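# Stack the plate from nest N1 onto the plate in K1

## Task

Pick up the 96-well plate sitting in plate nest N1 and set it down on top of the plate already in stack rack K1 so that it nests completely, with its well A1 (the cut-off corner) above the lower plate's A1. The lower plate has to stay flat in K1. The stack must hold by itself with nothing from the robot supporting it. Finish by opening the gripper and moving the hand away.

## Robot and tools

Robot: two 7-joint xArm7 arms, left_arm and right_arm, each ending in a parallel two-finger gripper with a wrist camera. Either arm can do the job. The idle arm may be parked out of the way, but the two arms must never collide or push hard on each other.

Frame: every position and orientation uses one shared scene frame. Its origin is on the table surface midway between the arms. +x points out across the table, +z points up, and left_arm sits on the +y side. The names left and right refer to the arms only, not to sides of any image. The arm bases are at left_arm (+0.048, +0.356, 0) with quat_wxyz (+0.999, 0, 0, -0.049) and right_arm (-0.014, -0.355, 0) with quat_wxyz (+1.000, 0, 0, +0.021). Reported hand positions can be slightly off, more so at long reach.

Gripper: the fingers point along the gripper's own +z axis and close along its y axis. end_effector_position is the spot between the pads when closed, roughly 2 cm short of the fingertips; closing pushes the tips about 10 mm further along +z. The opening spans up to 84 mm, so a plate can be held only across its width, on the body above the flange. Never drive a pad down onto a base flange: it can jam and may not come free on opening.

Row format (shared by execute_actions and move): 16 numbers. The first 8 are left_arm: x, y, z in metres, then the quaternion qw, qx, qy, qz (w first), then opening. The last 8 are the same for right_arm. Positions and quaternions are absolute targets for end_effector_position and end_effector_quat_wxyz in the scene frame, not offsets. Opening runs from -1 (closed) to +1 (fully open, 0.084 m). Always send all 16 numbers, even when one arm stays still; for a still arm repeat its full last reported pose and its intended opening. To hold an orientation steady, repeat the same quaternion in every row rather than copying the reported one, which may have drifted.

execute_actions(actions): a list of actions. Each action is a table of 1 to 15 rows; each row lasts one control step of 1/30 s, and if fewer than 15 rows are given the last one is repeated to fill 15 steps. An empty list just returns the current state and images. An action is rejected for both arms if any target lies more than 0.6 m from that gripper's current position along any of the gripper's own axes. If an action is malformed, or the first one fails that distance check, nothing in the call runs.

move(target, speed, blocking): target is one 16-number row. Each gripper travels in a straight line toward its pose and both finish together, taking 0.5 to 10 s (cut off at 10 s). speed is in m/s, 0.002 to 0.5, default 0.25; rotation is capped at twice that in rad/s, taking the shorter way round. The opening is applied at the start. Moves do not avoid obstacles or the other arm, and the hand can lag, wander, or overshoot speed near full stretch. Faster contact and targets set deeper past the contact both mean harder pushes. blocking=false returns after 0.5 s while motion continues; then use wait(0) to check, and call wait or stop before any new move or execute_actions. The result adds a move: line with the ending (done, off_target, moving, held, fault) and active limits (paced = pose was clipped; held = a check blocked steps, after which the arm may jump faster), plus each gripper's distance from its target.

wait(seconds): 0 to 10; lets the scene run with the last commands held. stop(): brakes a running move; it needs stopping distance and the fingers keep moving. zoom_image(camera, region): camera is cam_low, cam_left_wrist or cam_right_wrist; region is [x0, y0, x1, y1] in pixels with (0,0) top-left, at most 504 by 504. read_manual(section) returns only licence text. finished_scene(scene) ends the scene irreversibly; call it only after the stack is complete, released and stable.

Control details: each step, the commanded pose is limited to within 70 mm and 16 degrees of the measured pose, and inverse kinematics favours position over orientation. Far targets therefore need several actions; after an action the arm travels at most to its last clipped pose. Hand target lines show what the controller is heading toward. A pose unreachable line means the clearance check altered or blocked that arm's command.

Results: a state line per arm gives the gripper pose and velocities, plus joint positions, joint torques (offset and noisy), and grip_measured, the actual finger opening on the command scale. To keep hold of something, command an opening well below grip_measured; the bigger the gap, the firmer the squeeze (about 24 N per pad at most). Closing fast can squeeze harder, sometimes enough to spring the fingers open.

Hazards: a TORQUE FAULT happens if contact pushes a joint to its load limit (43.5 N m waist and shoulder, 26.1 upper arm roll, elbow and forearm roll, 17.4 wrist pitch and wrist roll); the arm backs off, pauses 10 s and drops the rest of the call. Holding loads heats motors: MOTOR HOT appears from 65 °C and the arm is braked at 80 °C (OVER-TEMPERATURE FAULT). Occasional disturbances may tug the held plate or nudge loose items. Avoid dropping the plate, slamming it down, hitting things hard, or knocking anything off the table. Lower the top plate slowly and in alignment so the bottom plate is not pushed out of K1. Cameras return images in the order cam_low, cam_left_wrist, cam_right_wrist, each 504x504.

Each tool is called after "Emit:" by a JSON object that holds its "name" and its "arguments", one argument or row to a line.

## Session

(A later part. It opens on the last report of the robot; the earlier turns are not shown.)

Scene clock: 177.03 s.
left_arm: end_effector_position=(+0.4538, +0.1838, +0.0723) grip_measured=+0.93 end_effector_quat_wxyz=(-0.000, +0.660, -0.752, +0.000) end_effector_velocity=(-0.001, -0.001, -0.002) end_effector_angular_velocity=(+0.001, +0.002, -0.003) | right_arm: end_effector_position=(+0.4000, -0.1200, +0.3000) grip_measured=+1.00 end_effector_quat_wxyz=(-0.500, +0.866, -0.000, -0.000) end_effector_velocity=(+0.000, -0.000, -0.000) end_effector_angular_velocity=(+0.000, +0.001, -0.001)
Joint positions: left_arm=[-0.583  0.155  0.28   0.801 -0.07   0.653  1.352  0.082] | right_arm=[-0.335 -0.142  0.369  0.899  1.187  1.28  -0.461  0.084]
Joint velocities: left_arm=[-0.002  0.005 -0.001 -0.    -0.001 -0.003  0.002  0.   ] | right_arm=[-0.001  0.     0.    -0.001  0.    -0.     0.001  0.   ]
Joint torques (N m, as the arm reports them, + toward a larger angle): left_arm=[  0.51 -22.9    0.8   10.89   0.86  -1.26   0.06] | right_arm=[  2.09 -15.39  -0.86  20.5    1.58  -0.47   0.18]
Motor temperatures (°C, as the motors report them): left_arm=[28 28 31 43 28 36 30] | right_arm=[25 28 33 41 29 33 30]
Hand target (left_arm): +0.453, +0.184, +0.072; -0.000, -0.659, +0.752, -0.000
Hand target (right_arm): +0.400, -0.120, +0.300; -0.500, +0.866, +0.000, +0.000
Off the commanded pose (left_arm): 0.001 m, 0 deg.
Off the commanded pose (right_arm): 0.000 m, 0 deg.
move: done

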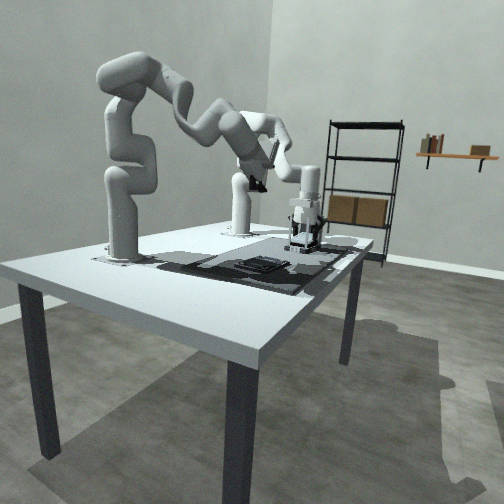

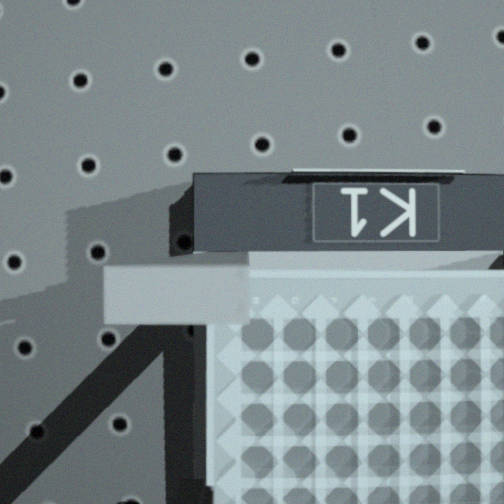

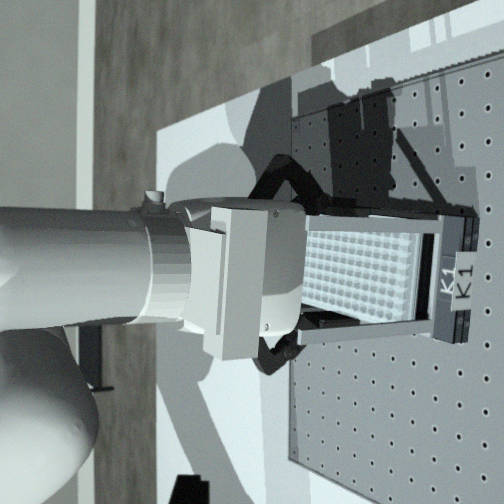

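Emit:
{"name": "move", "arguments": {
  "target": [0.454,0.1838,0.062,0,0.6593,-0.7518,0,0.5,0.40,-0.12,0.3,-0.5,0.866,0,0,1],
  "speed": 0.01
}}

Emit:
{"name": "zoom_image", "arguments": {
  "camera": "cam_low",
  "region": [270,190,340,260]
}}

Scene clock: 184.07 s.
left_arm: end_effector_position=(+0.4540, +0.1835, +0.0633) grip_measured=+0.94 end_effector_quat_wxyz=(+0.000, +0.659, -0.752, +0.001) end_effector_velocity=(+0.000, -0.000, -0.002) end_effector_angular_velocity=(+0.002, -0.001, -0.004) | right_arm: end_effector_position=(+0.4000, -0.1200, +0.3000) grip_measured=+1.00 end_effector_quat_wxyz=(-0.500, +0.866, +0.000, -0.000) end_effector_velocity=(-0.000, -0.000, -0.000) end_effector_angular_velocity=(-0.001, +0.000, +0.001)
Joint positions: left_arm=[-0.58   0.178  0.276  0.798 -0.084  0.628  1.363  0.082] | right_arm=[-0.335 -0.142  0.369  0.899  1.187  1.28  -0.461  0.084]
Joint velocities: left_arm=[ 0.001  0.007 -0.002  0.    -0.    -0.007  0.003  0.001] | right_arm=[-0.    -0.     0.    -0.    -0.001  0.    -0.    -0.   ]
Joint torques (N m, as the arm reports them, + toward a larger angle): left_arm=[-1.07 -8.73 -1.8  10.43  0.43 -4.35  0.25] | right_arm=[  2.23 -14.1   -0.63  20.63   1.89  -0.4    0.58]
Motor temperatures (°C, as the motors report them): left_arm=[28 28 31 41 28 36 30] | right_arm=[25 28 33 41 29 33 30]
Hand target (left_arm): +0.454, +0.184, +0.062; -0.000, -0.659, +0.752, -0.000
Hand target (right_arm): +0.400, -0.120, +0.300; -0.500, +0.866, +0.000, -0.000
Off the commanded pose (left_arm): 0.001 m, 0 deg.
Off the commanded pose (right_arm): 0.000 m, 0 deg.
move: done

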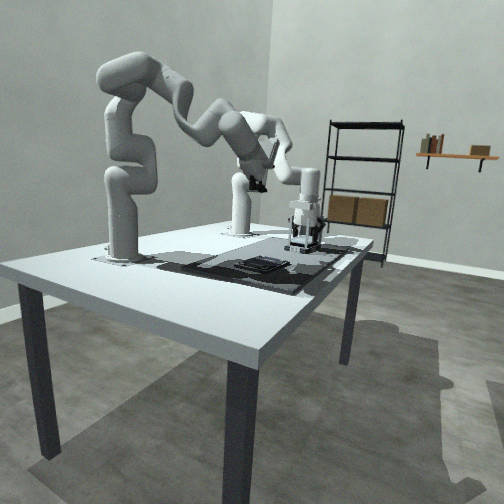

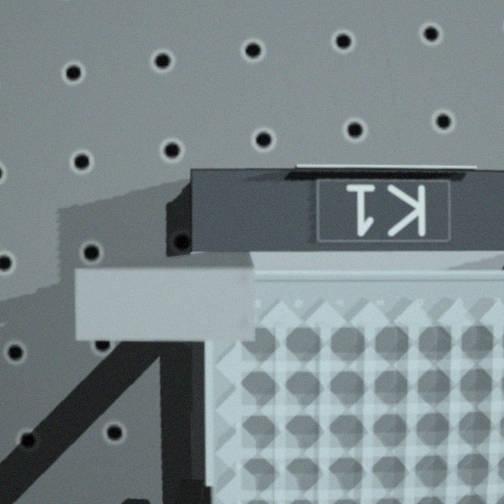

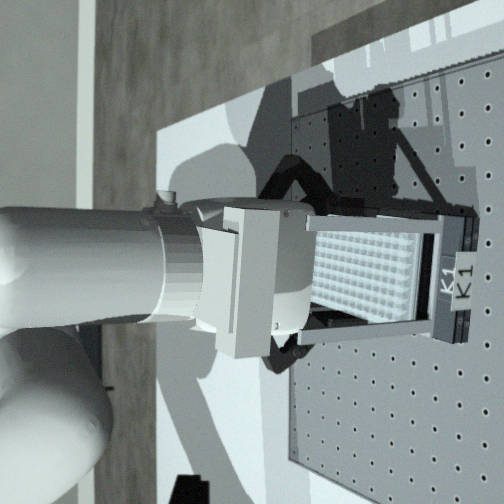

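Region (270, 190, 340, 260) of cam_low's 504x504 image, scaled by 7.200, with more detail than that image has.

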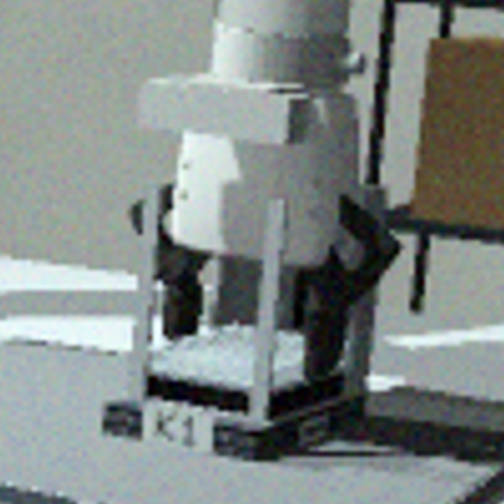

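Level and seated. Release and lift.

Emit:
{"name": "move", "arguments": {
  "target": [0.454,0.1838,0.0645,0,0.6593,-0.7518,0,1,0.40,-0.12,0.3,-0.5,0.866,0,0,1],
  "speed": 0.01
}}

Emit:
{"name": "move", "arguments": {
  "target": [0.454,0.1838,0.085,0,0.6593,-0.7518,0,1,0.40,-0.12,0.3,-0.5,0.866,0,0,1],
  "speed": 0.04
}}

Emit:
{"name": "move", "arguments": {
  "target": [0.454,0.21,0.25,0,0.6593,-0.7518,0,1,0.40,-0.14,0.28,-0.5,0.866,0,0,1],
  "speed": 0.2
}}

Emit:
{"name": "zoom_image", "arguments": {
  "camera": "cam_right_wrist",
  "region": [280,170,504,370]
}}

Emit:
{"name": "zoom_image", "arguments": {
  "camera": "cam_low",
  "region": [275,215,335,260]
}}

Scene clock: 193.53 s.
left_arm: end_effector_position=(+0.4534, +0.1837, +0.0632) grip_measured=+1.00 end_effector_quat_wxyz=(+0.000, +0.659, -0.752, -0.001) end_effector_velocity=(-0.007, +0.000, -0.000) end_effector_angular_velocity=(+0.003, +0.018, -0.003) | right_arm: end_effector_position=(+0.4000, -0.1200, +0.3000) grip_measured=+1.00 end_effector_quat_wxyz=(-0.500, +0.866, +0.000, +0.000) end_effector_velocity=(-0.000, -0.000, -0.000) end_effector_angular_velocity=(+0.000, +0.001, +0.000)
Joint positions: left_arm=[-0.581  0.177  0.276  0.798 -0.081  0.63   1.36   0.084] | right_arm=[-0.335 -0.142  0.369  0.899  1.187  1.28  -0.461  0.084]
Joint velocities: left_arm=[-0.001 -0.01  -0.004 -0.008 -0.     0.019 -0.001  0.   ] | right_arm=[-0.     0.    -0.     0.    -0.     0.001  0.    -0.   ]
Joint torques (N m, as the arm reports them, + toward a larger angle): left_arm=[  1.12 -25.54   1.28  10.41   0.72  -0.86  -0.17] | right_arm=[  1.63 -14.26  -0.49  20.32   1.74  -0.13   0.12]
Motor temperatures (°C, as the motors report them): left_arm=[28 28 31 40 28 37 30] | right_arm=[25 28 33 42 29 33 30]
Hand target (left_arm): +0.454, +0.184, +0.064; +0.000, -0.659, +0.752, -0.000
Hand target (right_arm): +0.400, -0.120, +0.300; -0.500, +0.866, +0.000, +0.000
Off the commanded pose (left_arm): 0.001 m, 0 deg.
Off the commanded pose (right_arm): 0.000 m, 0 deg.
move: done

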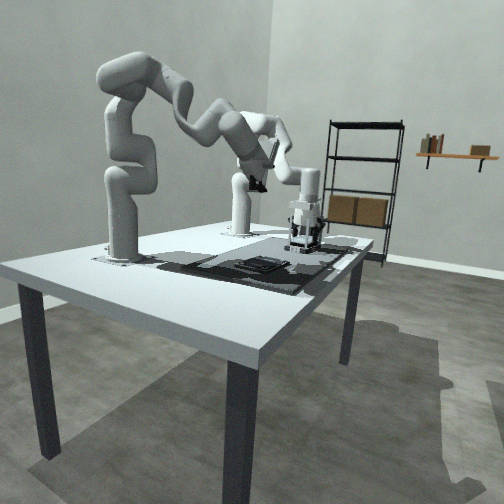

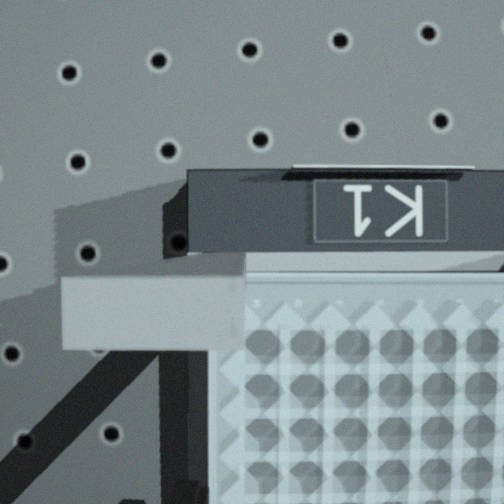

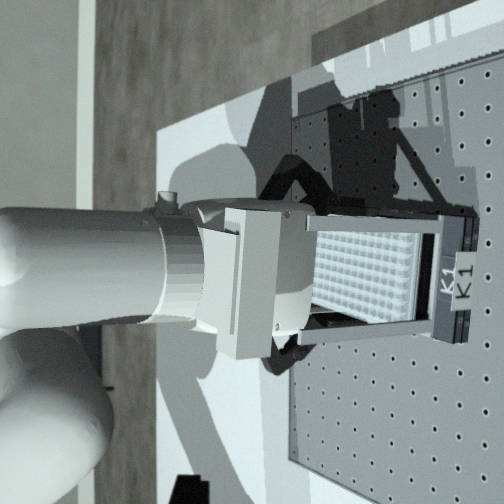

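Scene clock: 194.40 s.
left_arm: end_effector_position=(+0.4537, +0.1839, +0.0848) grip_measured=+1.00 end_effector_quat_wxyz=(+0.000, +0.659, -0.752, -0.000) end_effector_velocity=(+0.000, +0.001, +0.001) end_effector_angular_velocity=(+0.000, -0.000, +0.002) | right_arm: end_effector_position=(+0.4000, -0.1200, +0.3000) grip_measured=+1.00 end_effector_quat_wxyz=(-0.500, +0.866, +0.000, -0.000) end_effector_velocity=(-0.000, +0.000, -0.000) end_effector_angular_velocity=(+0.000, -0.001, +0.002)
Joint positions: left_arm=[-0.585  0.126  0.283  0.81  -0.055  0.69   1.342  0.084] | right_arm=[-0.335 -0.142  0.369  0.899  1.187  1.28  -0.461  0.084]
Joint velocities: left_arm=[ 0.001 -0.002  0.001  0.001  0.001  0.003 -0.001  0.   ] | right_arm=[ 0.001  0.     0.    -0.     0.    -0.    -0.002 -0.   ]
Joint torques (N m, as the arm reports them, + toward a larger angle): left_arm=[  1.04 -26.17   1.02  12.27   0.73  -1.61  -0.08] | right_arm=[  1.63 -14.91  -0.86  20.47   1.96  -0.09   0.4 ]
Motor temperatures (°C, as the motors report them): left_arm=[28 28 31 40 28 37 30] | right_arm=[25 28 33 42 29 33 30]
Hand target (left_arm): +0.454, +0.184, +0.085; +0.000, -0.659, +0.752, +0.000
Hand target (right_arm): +0.400, -0.120, +0.300; -0.500, +0.866, -0.000, -0.000
Off the commanded pose (left_arm): 0.000 m, 0 deg.
Off the commanded pose (right_arm): 0.000 m, 0 deg.
move: done

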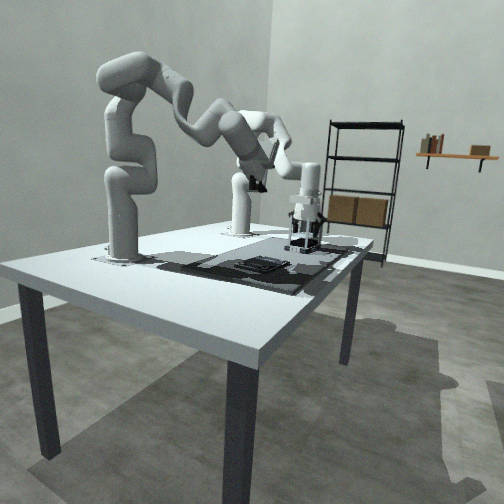

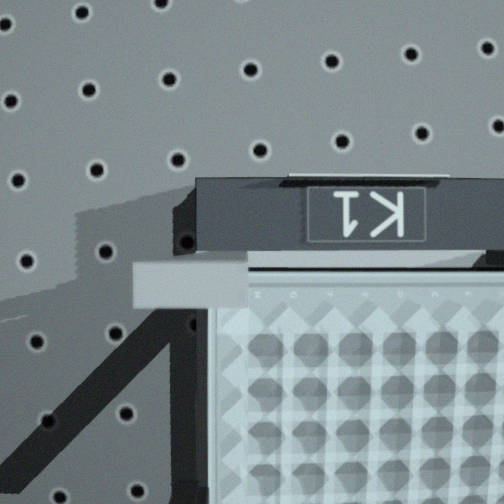

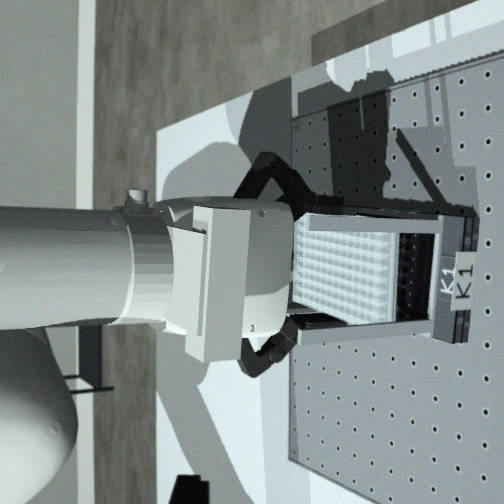

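Scene clock: 195.70 s.
left_arm: end_effector_position=(+0.4530, +0.2105, +0.2493) grip_measured=+1.00 end_effector_quat_wxyz=(+0.000, +0.659, -0.752, -0.001) end_effector_velocity=(+0.001, +0.001, +0.004) end_effector_angular_velocity=(-0.001, -0.003, +0.001) | right_arm: end_effector_position=(+0.4000, -0.1399, +0.2801) grip_measured=+1.00 end_effector_quat_wxyz=(-0.500, +0.866, +0.000, +0.000) end_effector_velocity=(+0.000, -0.001, -0.001) end_effector_angular_velocity=(+0.000, -0.001, -0.000)
Joint positions: left_arm=[-0.568 -0.153  0.304  1.021  0.05   1.169  1.317  0.084] | right_arm=[-0.357 -0.118  0.346  0.873  1.172  1.289 -0.522  0.084]
Joint velocities: left_arm=[ 0.001 -0.002  0.001  0.01   0.001  0.008  0.     0.   ] | right_arm=[-0.001  0.001 -0.001 -0.001  0.    -0.    -0.003 -0.   ]
Joint torques (N m, as the arm reports them, + toward a larger angle): left_arm=[  0.67 -20.52  -0.1   13.81   0.91  -1.42  -0.22] | right_arm=[  2.17 -14.75  -0.28  19.91   1.78  -0.15   0.03]
Motor temperatures (°C, as the motors report them): left_arm=[28 28 31 40 28 37 30] | right_arm=[25 28 33 42 29 33 30]
Hand target (left_arm): +0.453, +0.211, +0.250; +0.000, -0.659, +0.752, +0.000
Hand target (right_arm): +0.400, -0.140, +0.280; -0.500, +0.866, -0.000, +0.000
Off the commanded pose (left_arm): 0.001 m, 0 deg.
Off the commanded pose (right_arm): 0.000 m, 0 deg.
move: done

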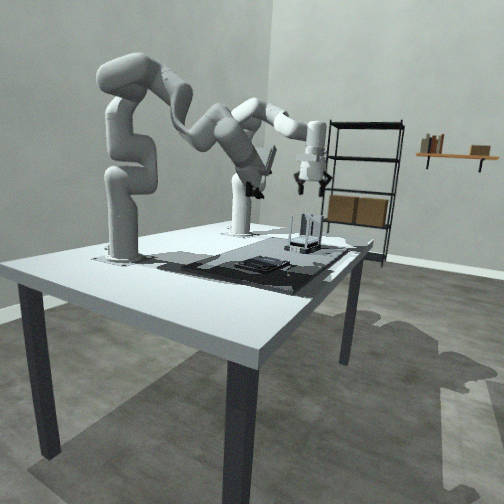

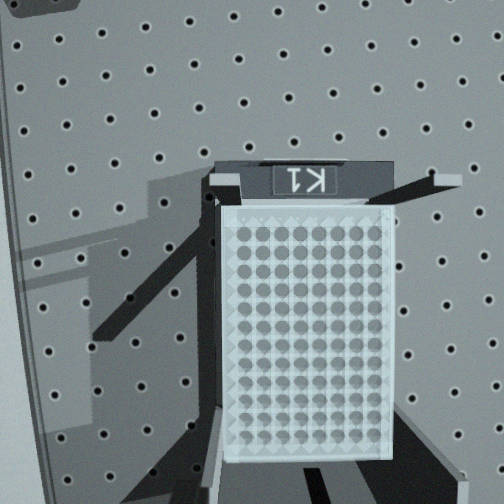

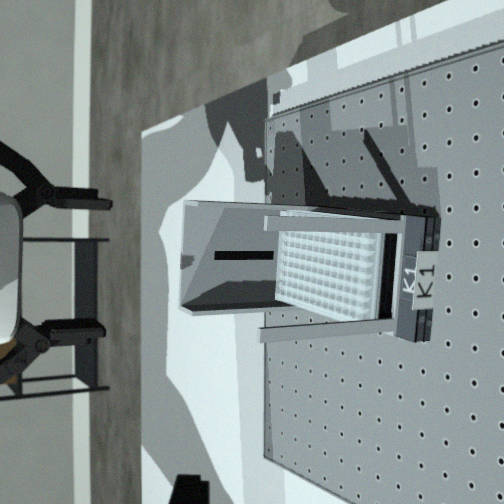

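Region (280, 170, 504, 370) of cam_right_wrist's 504x504 image, scaled by 2.250, with more detail than that image has; it fills the top 450 rows of this view, and the rest is white.

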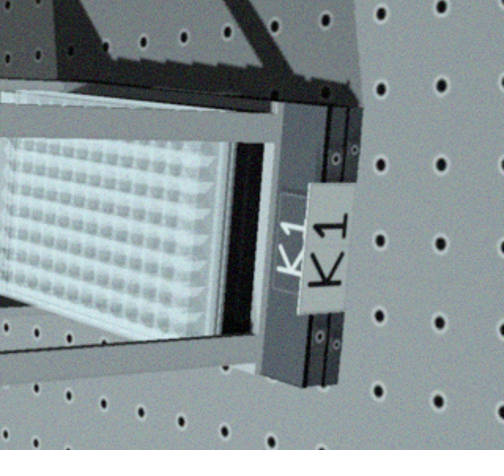

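Region (275, 215, 335, 260) of cam_low's 504x504 image, scaled by 8.400, with more detail than that image has; it fills the top 378 rows of this view, and the rest is white.

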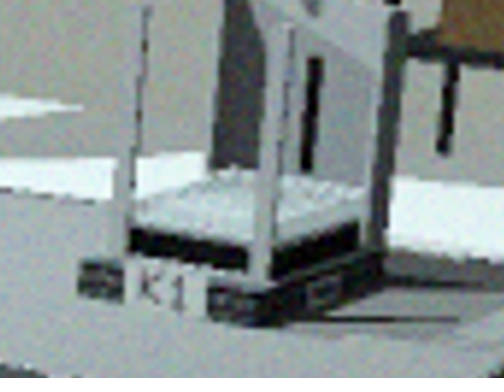

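Emit:
{"name": "move", "arguments": {
  "target": [0.454,0.184,0.088,0,0.6593,-0.7518,0,0,0.40,-0.14,0.28,-0.5,0.866,0,0,1],
  "speed": 0.2
}}

Emit:
{"name": "move", "arguments": {
  "target": [0.454,0.184,0.075,0,0.6593,-0.7518,0,0,0.40,-0.14,0.28,-0.5,0.866,0,0,1],
  "speed": 0.01
}}

Emit:
{"name": "zoom_image", "arguments": {
  "camera": "cam_right_wrist",
  "region": [280,170,504,370]
}}

Scene clock: 203.17 s.
left_arm: end_effector_position=(+0.4549, +0.1834, +0.0884) grip_measured=-0.01 end_effector_quat_wxyz=(-0.000, +0.659, -0.752, +0.001) end_effector_velocity=(-0.000, -0.000, -0.002) end_effector_angular_velocity=(+0.000, +0.002, +0.001) | right_arm: end_effector_position=(+0.4000, -0.1400, +0.2800) grip_measured=+1.00 end_effector_quat_wxyz=(-0.500, +0.866, +0.000, +0.000) end_effector_velocity=(+0.000, -0.001, +0.000) end_effector_angular_velocity=(-0.000, -0.001, -0.000)
Joint positions: left_arm=[-0.588  0.121  0.287  0.816 -0.053  0.7    1.341  0.044] | right_arm=[-0.357 -0.117  0.346  0.873  1.171  1.289 -0.522  0.084]
Joint velocities: left_arm=[ 0.001  0.006 -0.001 -0.    -0.004 -0.003  0.002 -0.   ] | right_arm=[-0.002 -0.     0.     0.    -0.001  0.    -0.001  0.   ]
Joint torques (N m, as the arm reports them, + toward a larger angle): left_arm=[  0.7  -25.65   1.23  12.14   0.63  -1.61  -0.26] | right_arm=[  1.57 -14.65  -1.18  19.85   1.97  -0.24   0.53]
Motor temperatures (°C, as the motors report them): left_arm=[28 28 31 40 28 37 30] | right_arm=[25 28 33 42 29 33 30]
Hand target (left_arm): +0.455, +0.183, +0.088; -0.000, -0.659, +0.752, -0.000
Hand target (right_arm): +0.400, -0.140, +0.280; -0.500, +0.866, -0.000, +0.000
Off the commanded pose (left_arm): 0.001 m, 0 deg.
Off the commanded pose (right_arm): 0.000 m, 0 deg.
move: done

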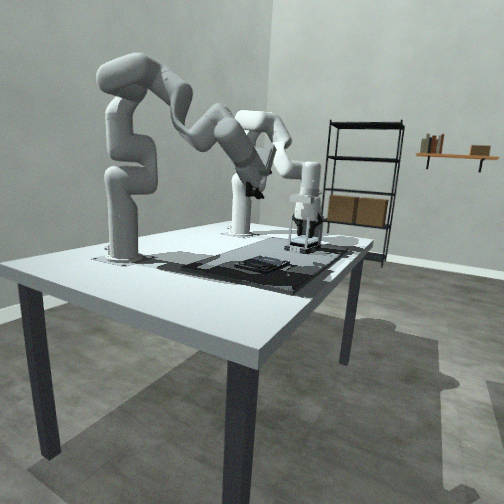

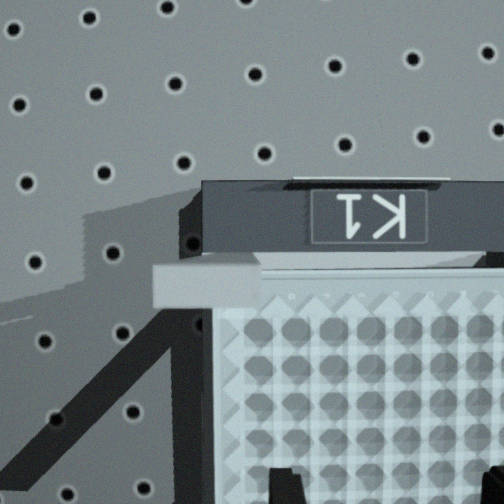

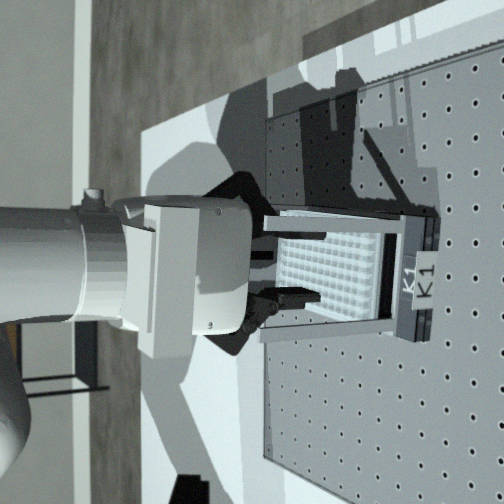

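Scene clock: 204.73 s.
left_arm: end_effector_position=(+0.4566, +0.1827, +0.0799) grip_measured=+0.00 end_effector_quat_wxyz=(-0.001, +0.660, -0.752, +0.006) end_effector_velocity=(-0.000, -0.000, +0.000) end_effector_angular_velocity=(-0.006, -0.008, +0.000) | right_arm: end_effector_position=(+0.4000, -0.1400, +0.2800) grip_measured=+1.00 end_effector_quat_wxyz=(-0.500, +0.866, -0.000, -0.000) end_effector_velocity=(+0.000, -0.000, -0.000) end_effector_angular_velocity=(-0.001, -0.002, -0.000)
Joint positions: left_arm=[-0.586  0.14   0.285  0.807 -0.068  0.662  1.351  0.044] | right_arm=[-0.357 -0.117  0.346  0.873  1.171  1.289 -0.522  0.084]
Joint velocities: left_arm=[ 0.001 -0.007 -0.001 -0.009 -0.001 -0.012  0.001 -0.   ] | right_arm=[-0.001 -0.     0.    -0.    -0.001 -0.001 -0.002  0.   ]
Joint torques (N m, as the arm reports them, + toward a larger angle): left_arm=[ 0.36  5.41 -0.26  1.21  0.36 -2.48 -0.2 ] | right_arm=[  1.92 -15.79  -0.61  20.14   2.18  -0.2    0.01]
Motor temperatures (°C, as the motors report them): left_arm=[28 28 31 40 28 36 30] | right_arm=[25 28 33 42 29 33 30]
Hand target (left_arm): +0.454, +0.184, +0.075; -0.000, -0.659, +0.752, -0.000
Hand target (right_arm): +0.400, -0.140, +0.280; -0.500, +0.866, +0.000, -0.000
Off the commanded pose (left_arm): 0.006 m, 1 deg.
Off the commanded pose (right_arm): 0.000 m, 0 deg.
move: off_target (left_arm)

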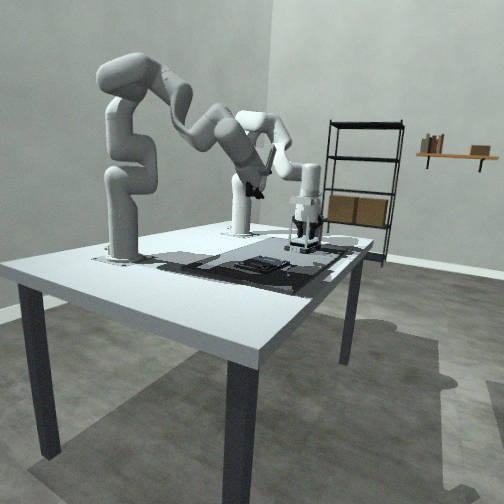

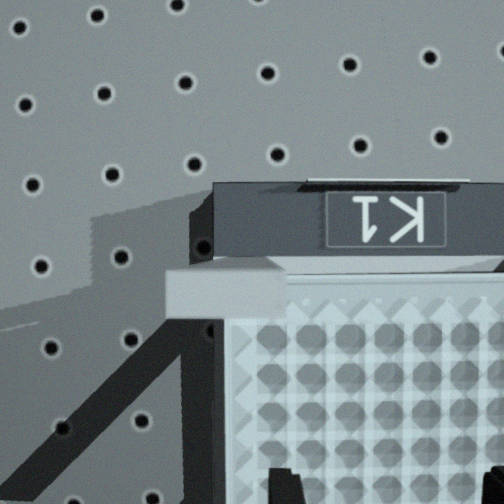

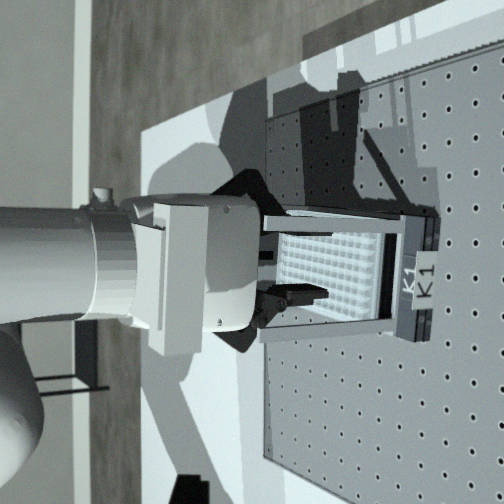

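Region (280, 170, 504, 370) of cam_right_wrist's 504x504 image, scaled by 2.250, with more detail than that image has; it fills the top 450 rows of this view, and the rest is white.

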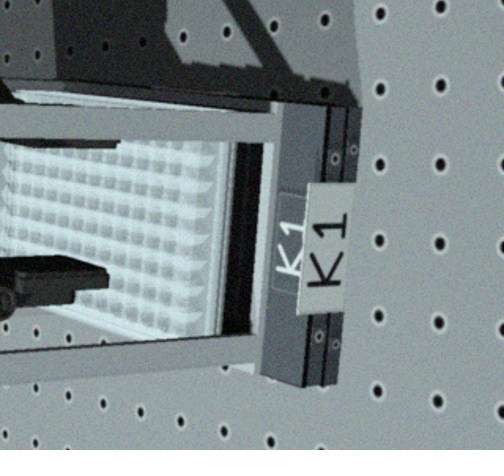

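Emit:
{"name": "move", "arguments": {
  "target": [0.454,0.2,0.24,0,0.6593,-0.7518,0,0,0.40,-0.14,0.28,-0.5,0.866,0,0,1]
}}

Emit:
{"name": "zoom_image", "arguments": {
  "camera": "cam_right_wrist",
  "region": [260,195,420,345]
}}

Emit:
{"name": "zoom_image", "arguments": {
  "camera": "cam_left_wrist",
  "region": [190,170,430,500]
}}

Scene clock: 217.43 s.
left_arm: end_effector_position=(+0.4530, +0.2006, +0.2393) grip_measured=-0.01 end_effector_quat_wxyz=(+0.000, +0.659, -0.752, -0.001) end_effector_velocity=(+0.003, +0.001, +0.006) end_effector_angular_velocity=(-0.004, -0.009, +0.003) | right_arm: end_effector_position=(+0.4000, -0.1400, +0.2800) grip_measured=+1.00 end_effector_quat_wxyz=(-0.500, +0.866, -0.000, -0.000) end_effector_velocity=(+0.000, +0.000, +0.000) end_effector_angular_velocity=(+0.001, -0.000, -0.000)
Joint positions: left_arm=[-0.579 -0.133  0.298  1.011  0.043  1.14   1.301  0.044] | right_arm=[-0.357 -0.117  0.346  0.873  1.171  1.289 -0.522  0.084]
Joint velocities: left_arm=[ 0.002 -0.005  0.001  0.011  0.001  0.006  0.    -0.   ] | right_arm=[ 0.     0.    -0.     0.001  0.     0.     0.     0.   ]
Joint torques (N m, as the arm reports them, + toward a larger angle): left_arm=[  0.98 -20.97   0.03  14.45   0.72  -1.34  -0.28] | right_arm=[  1.99 -14.77  -0.49  19.8    1.65  -0.11   0.09]
Motor temperatures (°C, as the motors report them): left_arm=[28 28 31 37 28 36 30] | right_arm=[25 28 33 42 29 33 30]
Hand target (left_arm): +0.453, +0.201, +0.240; +0.000, -0.659, +0.752, +0.000
Hand target (right_arm): +0.400, -0.140, +0.280; -0.500, +0.866, -0.000, -0.000
Off the commanded pose (left_arm): 0.001 m, 0 deg.
Off the commanded pose (right_arm): 0.000 m, 0 deg.
move: done

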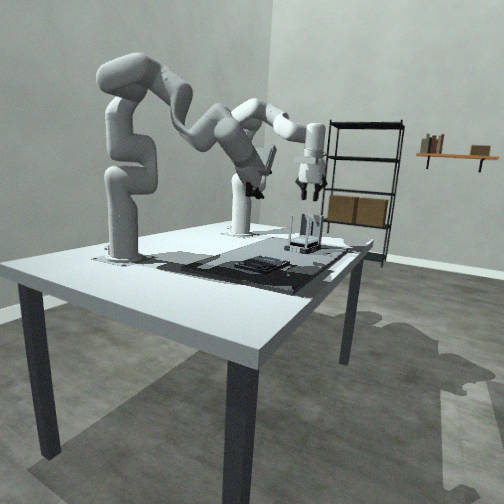

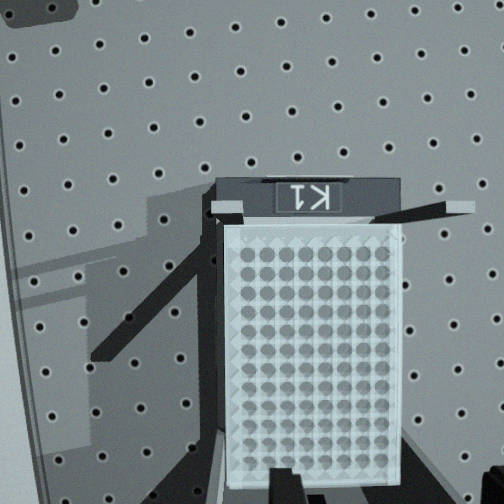

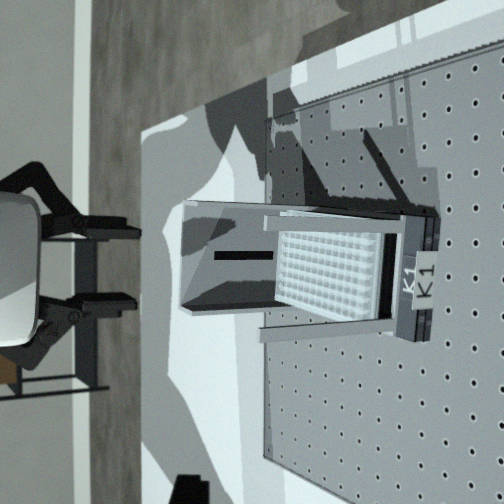

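Region (260, 195, 420, 345) of cam_right_wrist's 504x504 image, scaled by 3.150, with more detail than that image has; it fills the top 472 rows of this view, and the rest is white.

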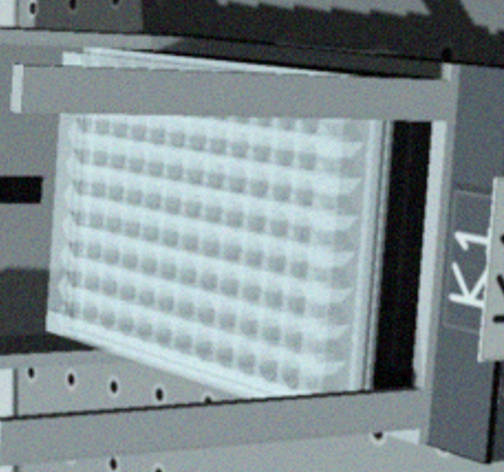

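Region (190, 170, 430, 500) of cam_left_wrist's 504x504 image, scaled by 1.527, with more detail than that image has; it fills the left 367 columns of this view, and the rest is white.

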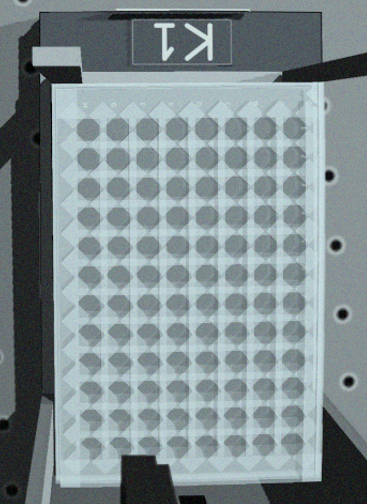

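Emit:
{"name": "finished_scene", "arguments": {
  "scene": 1
}}

The scene is finished: the task was done.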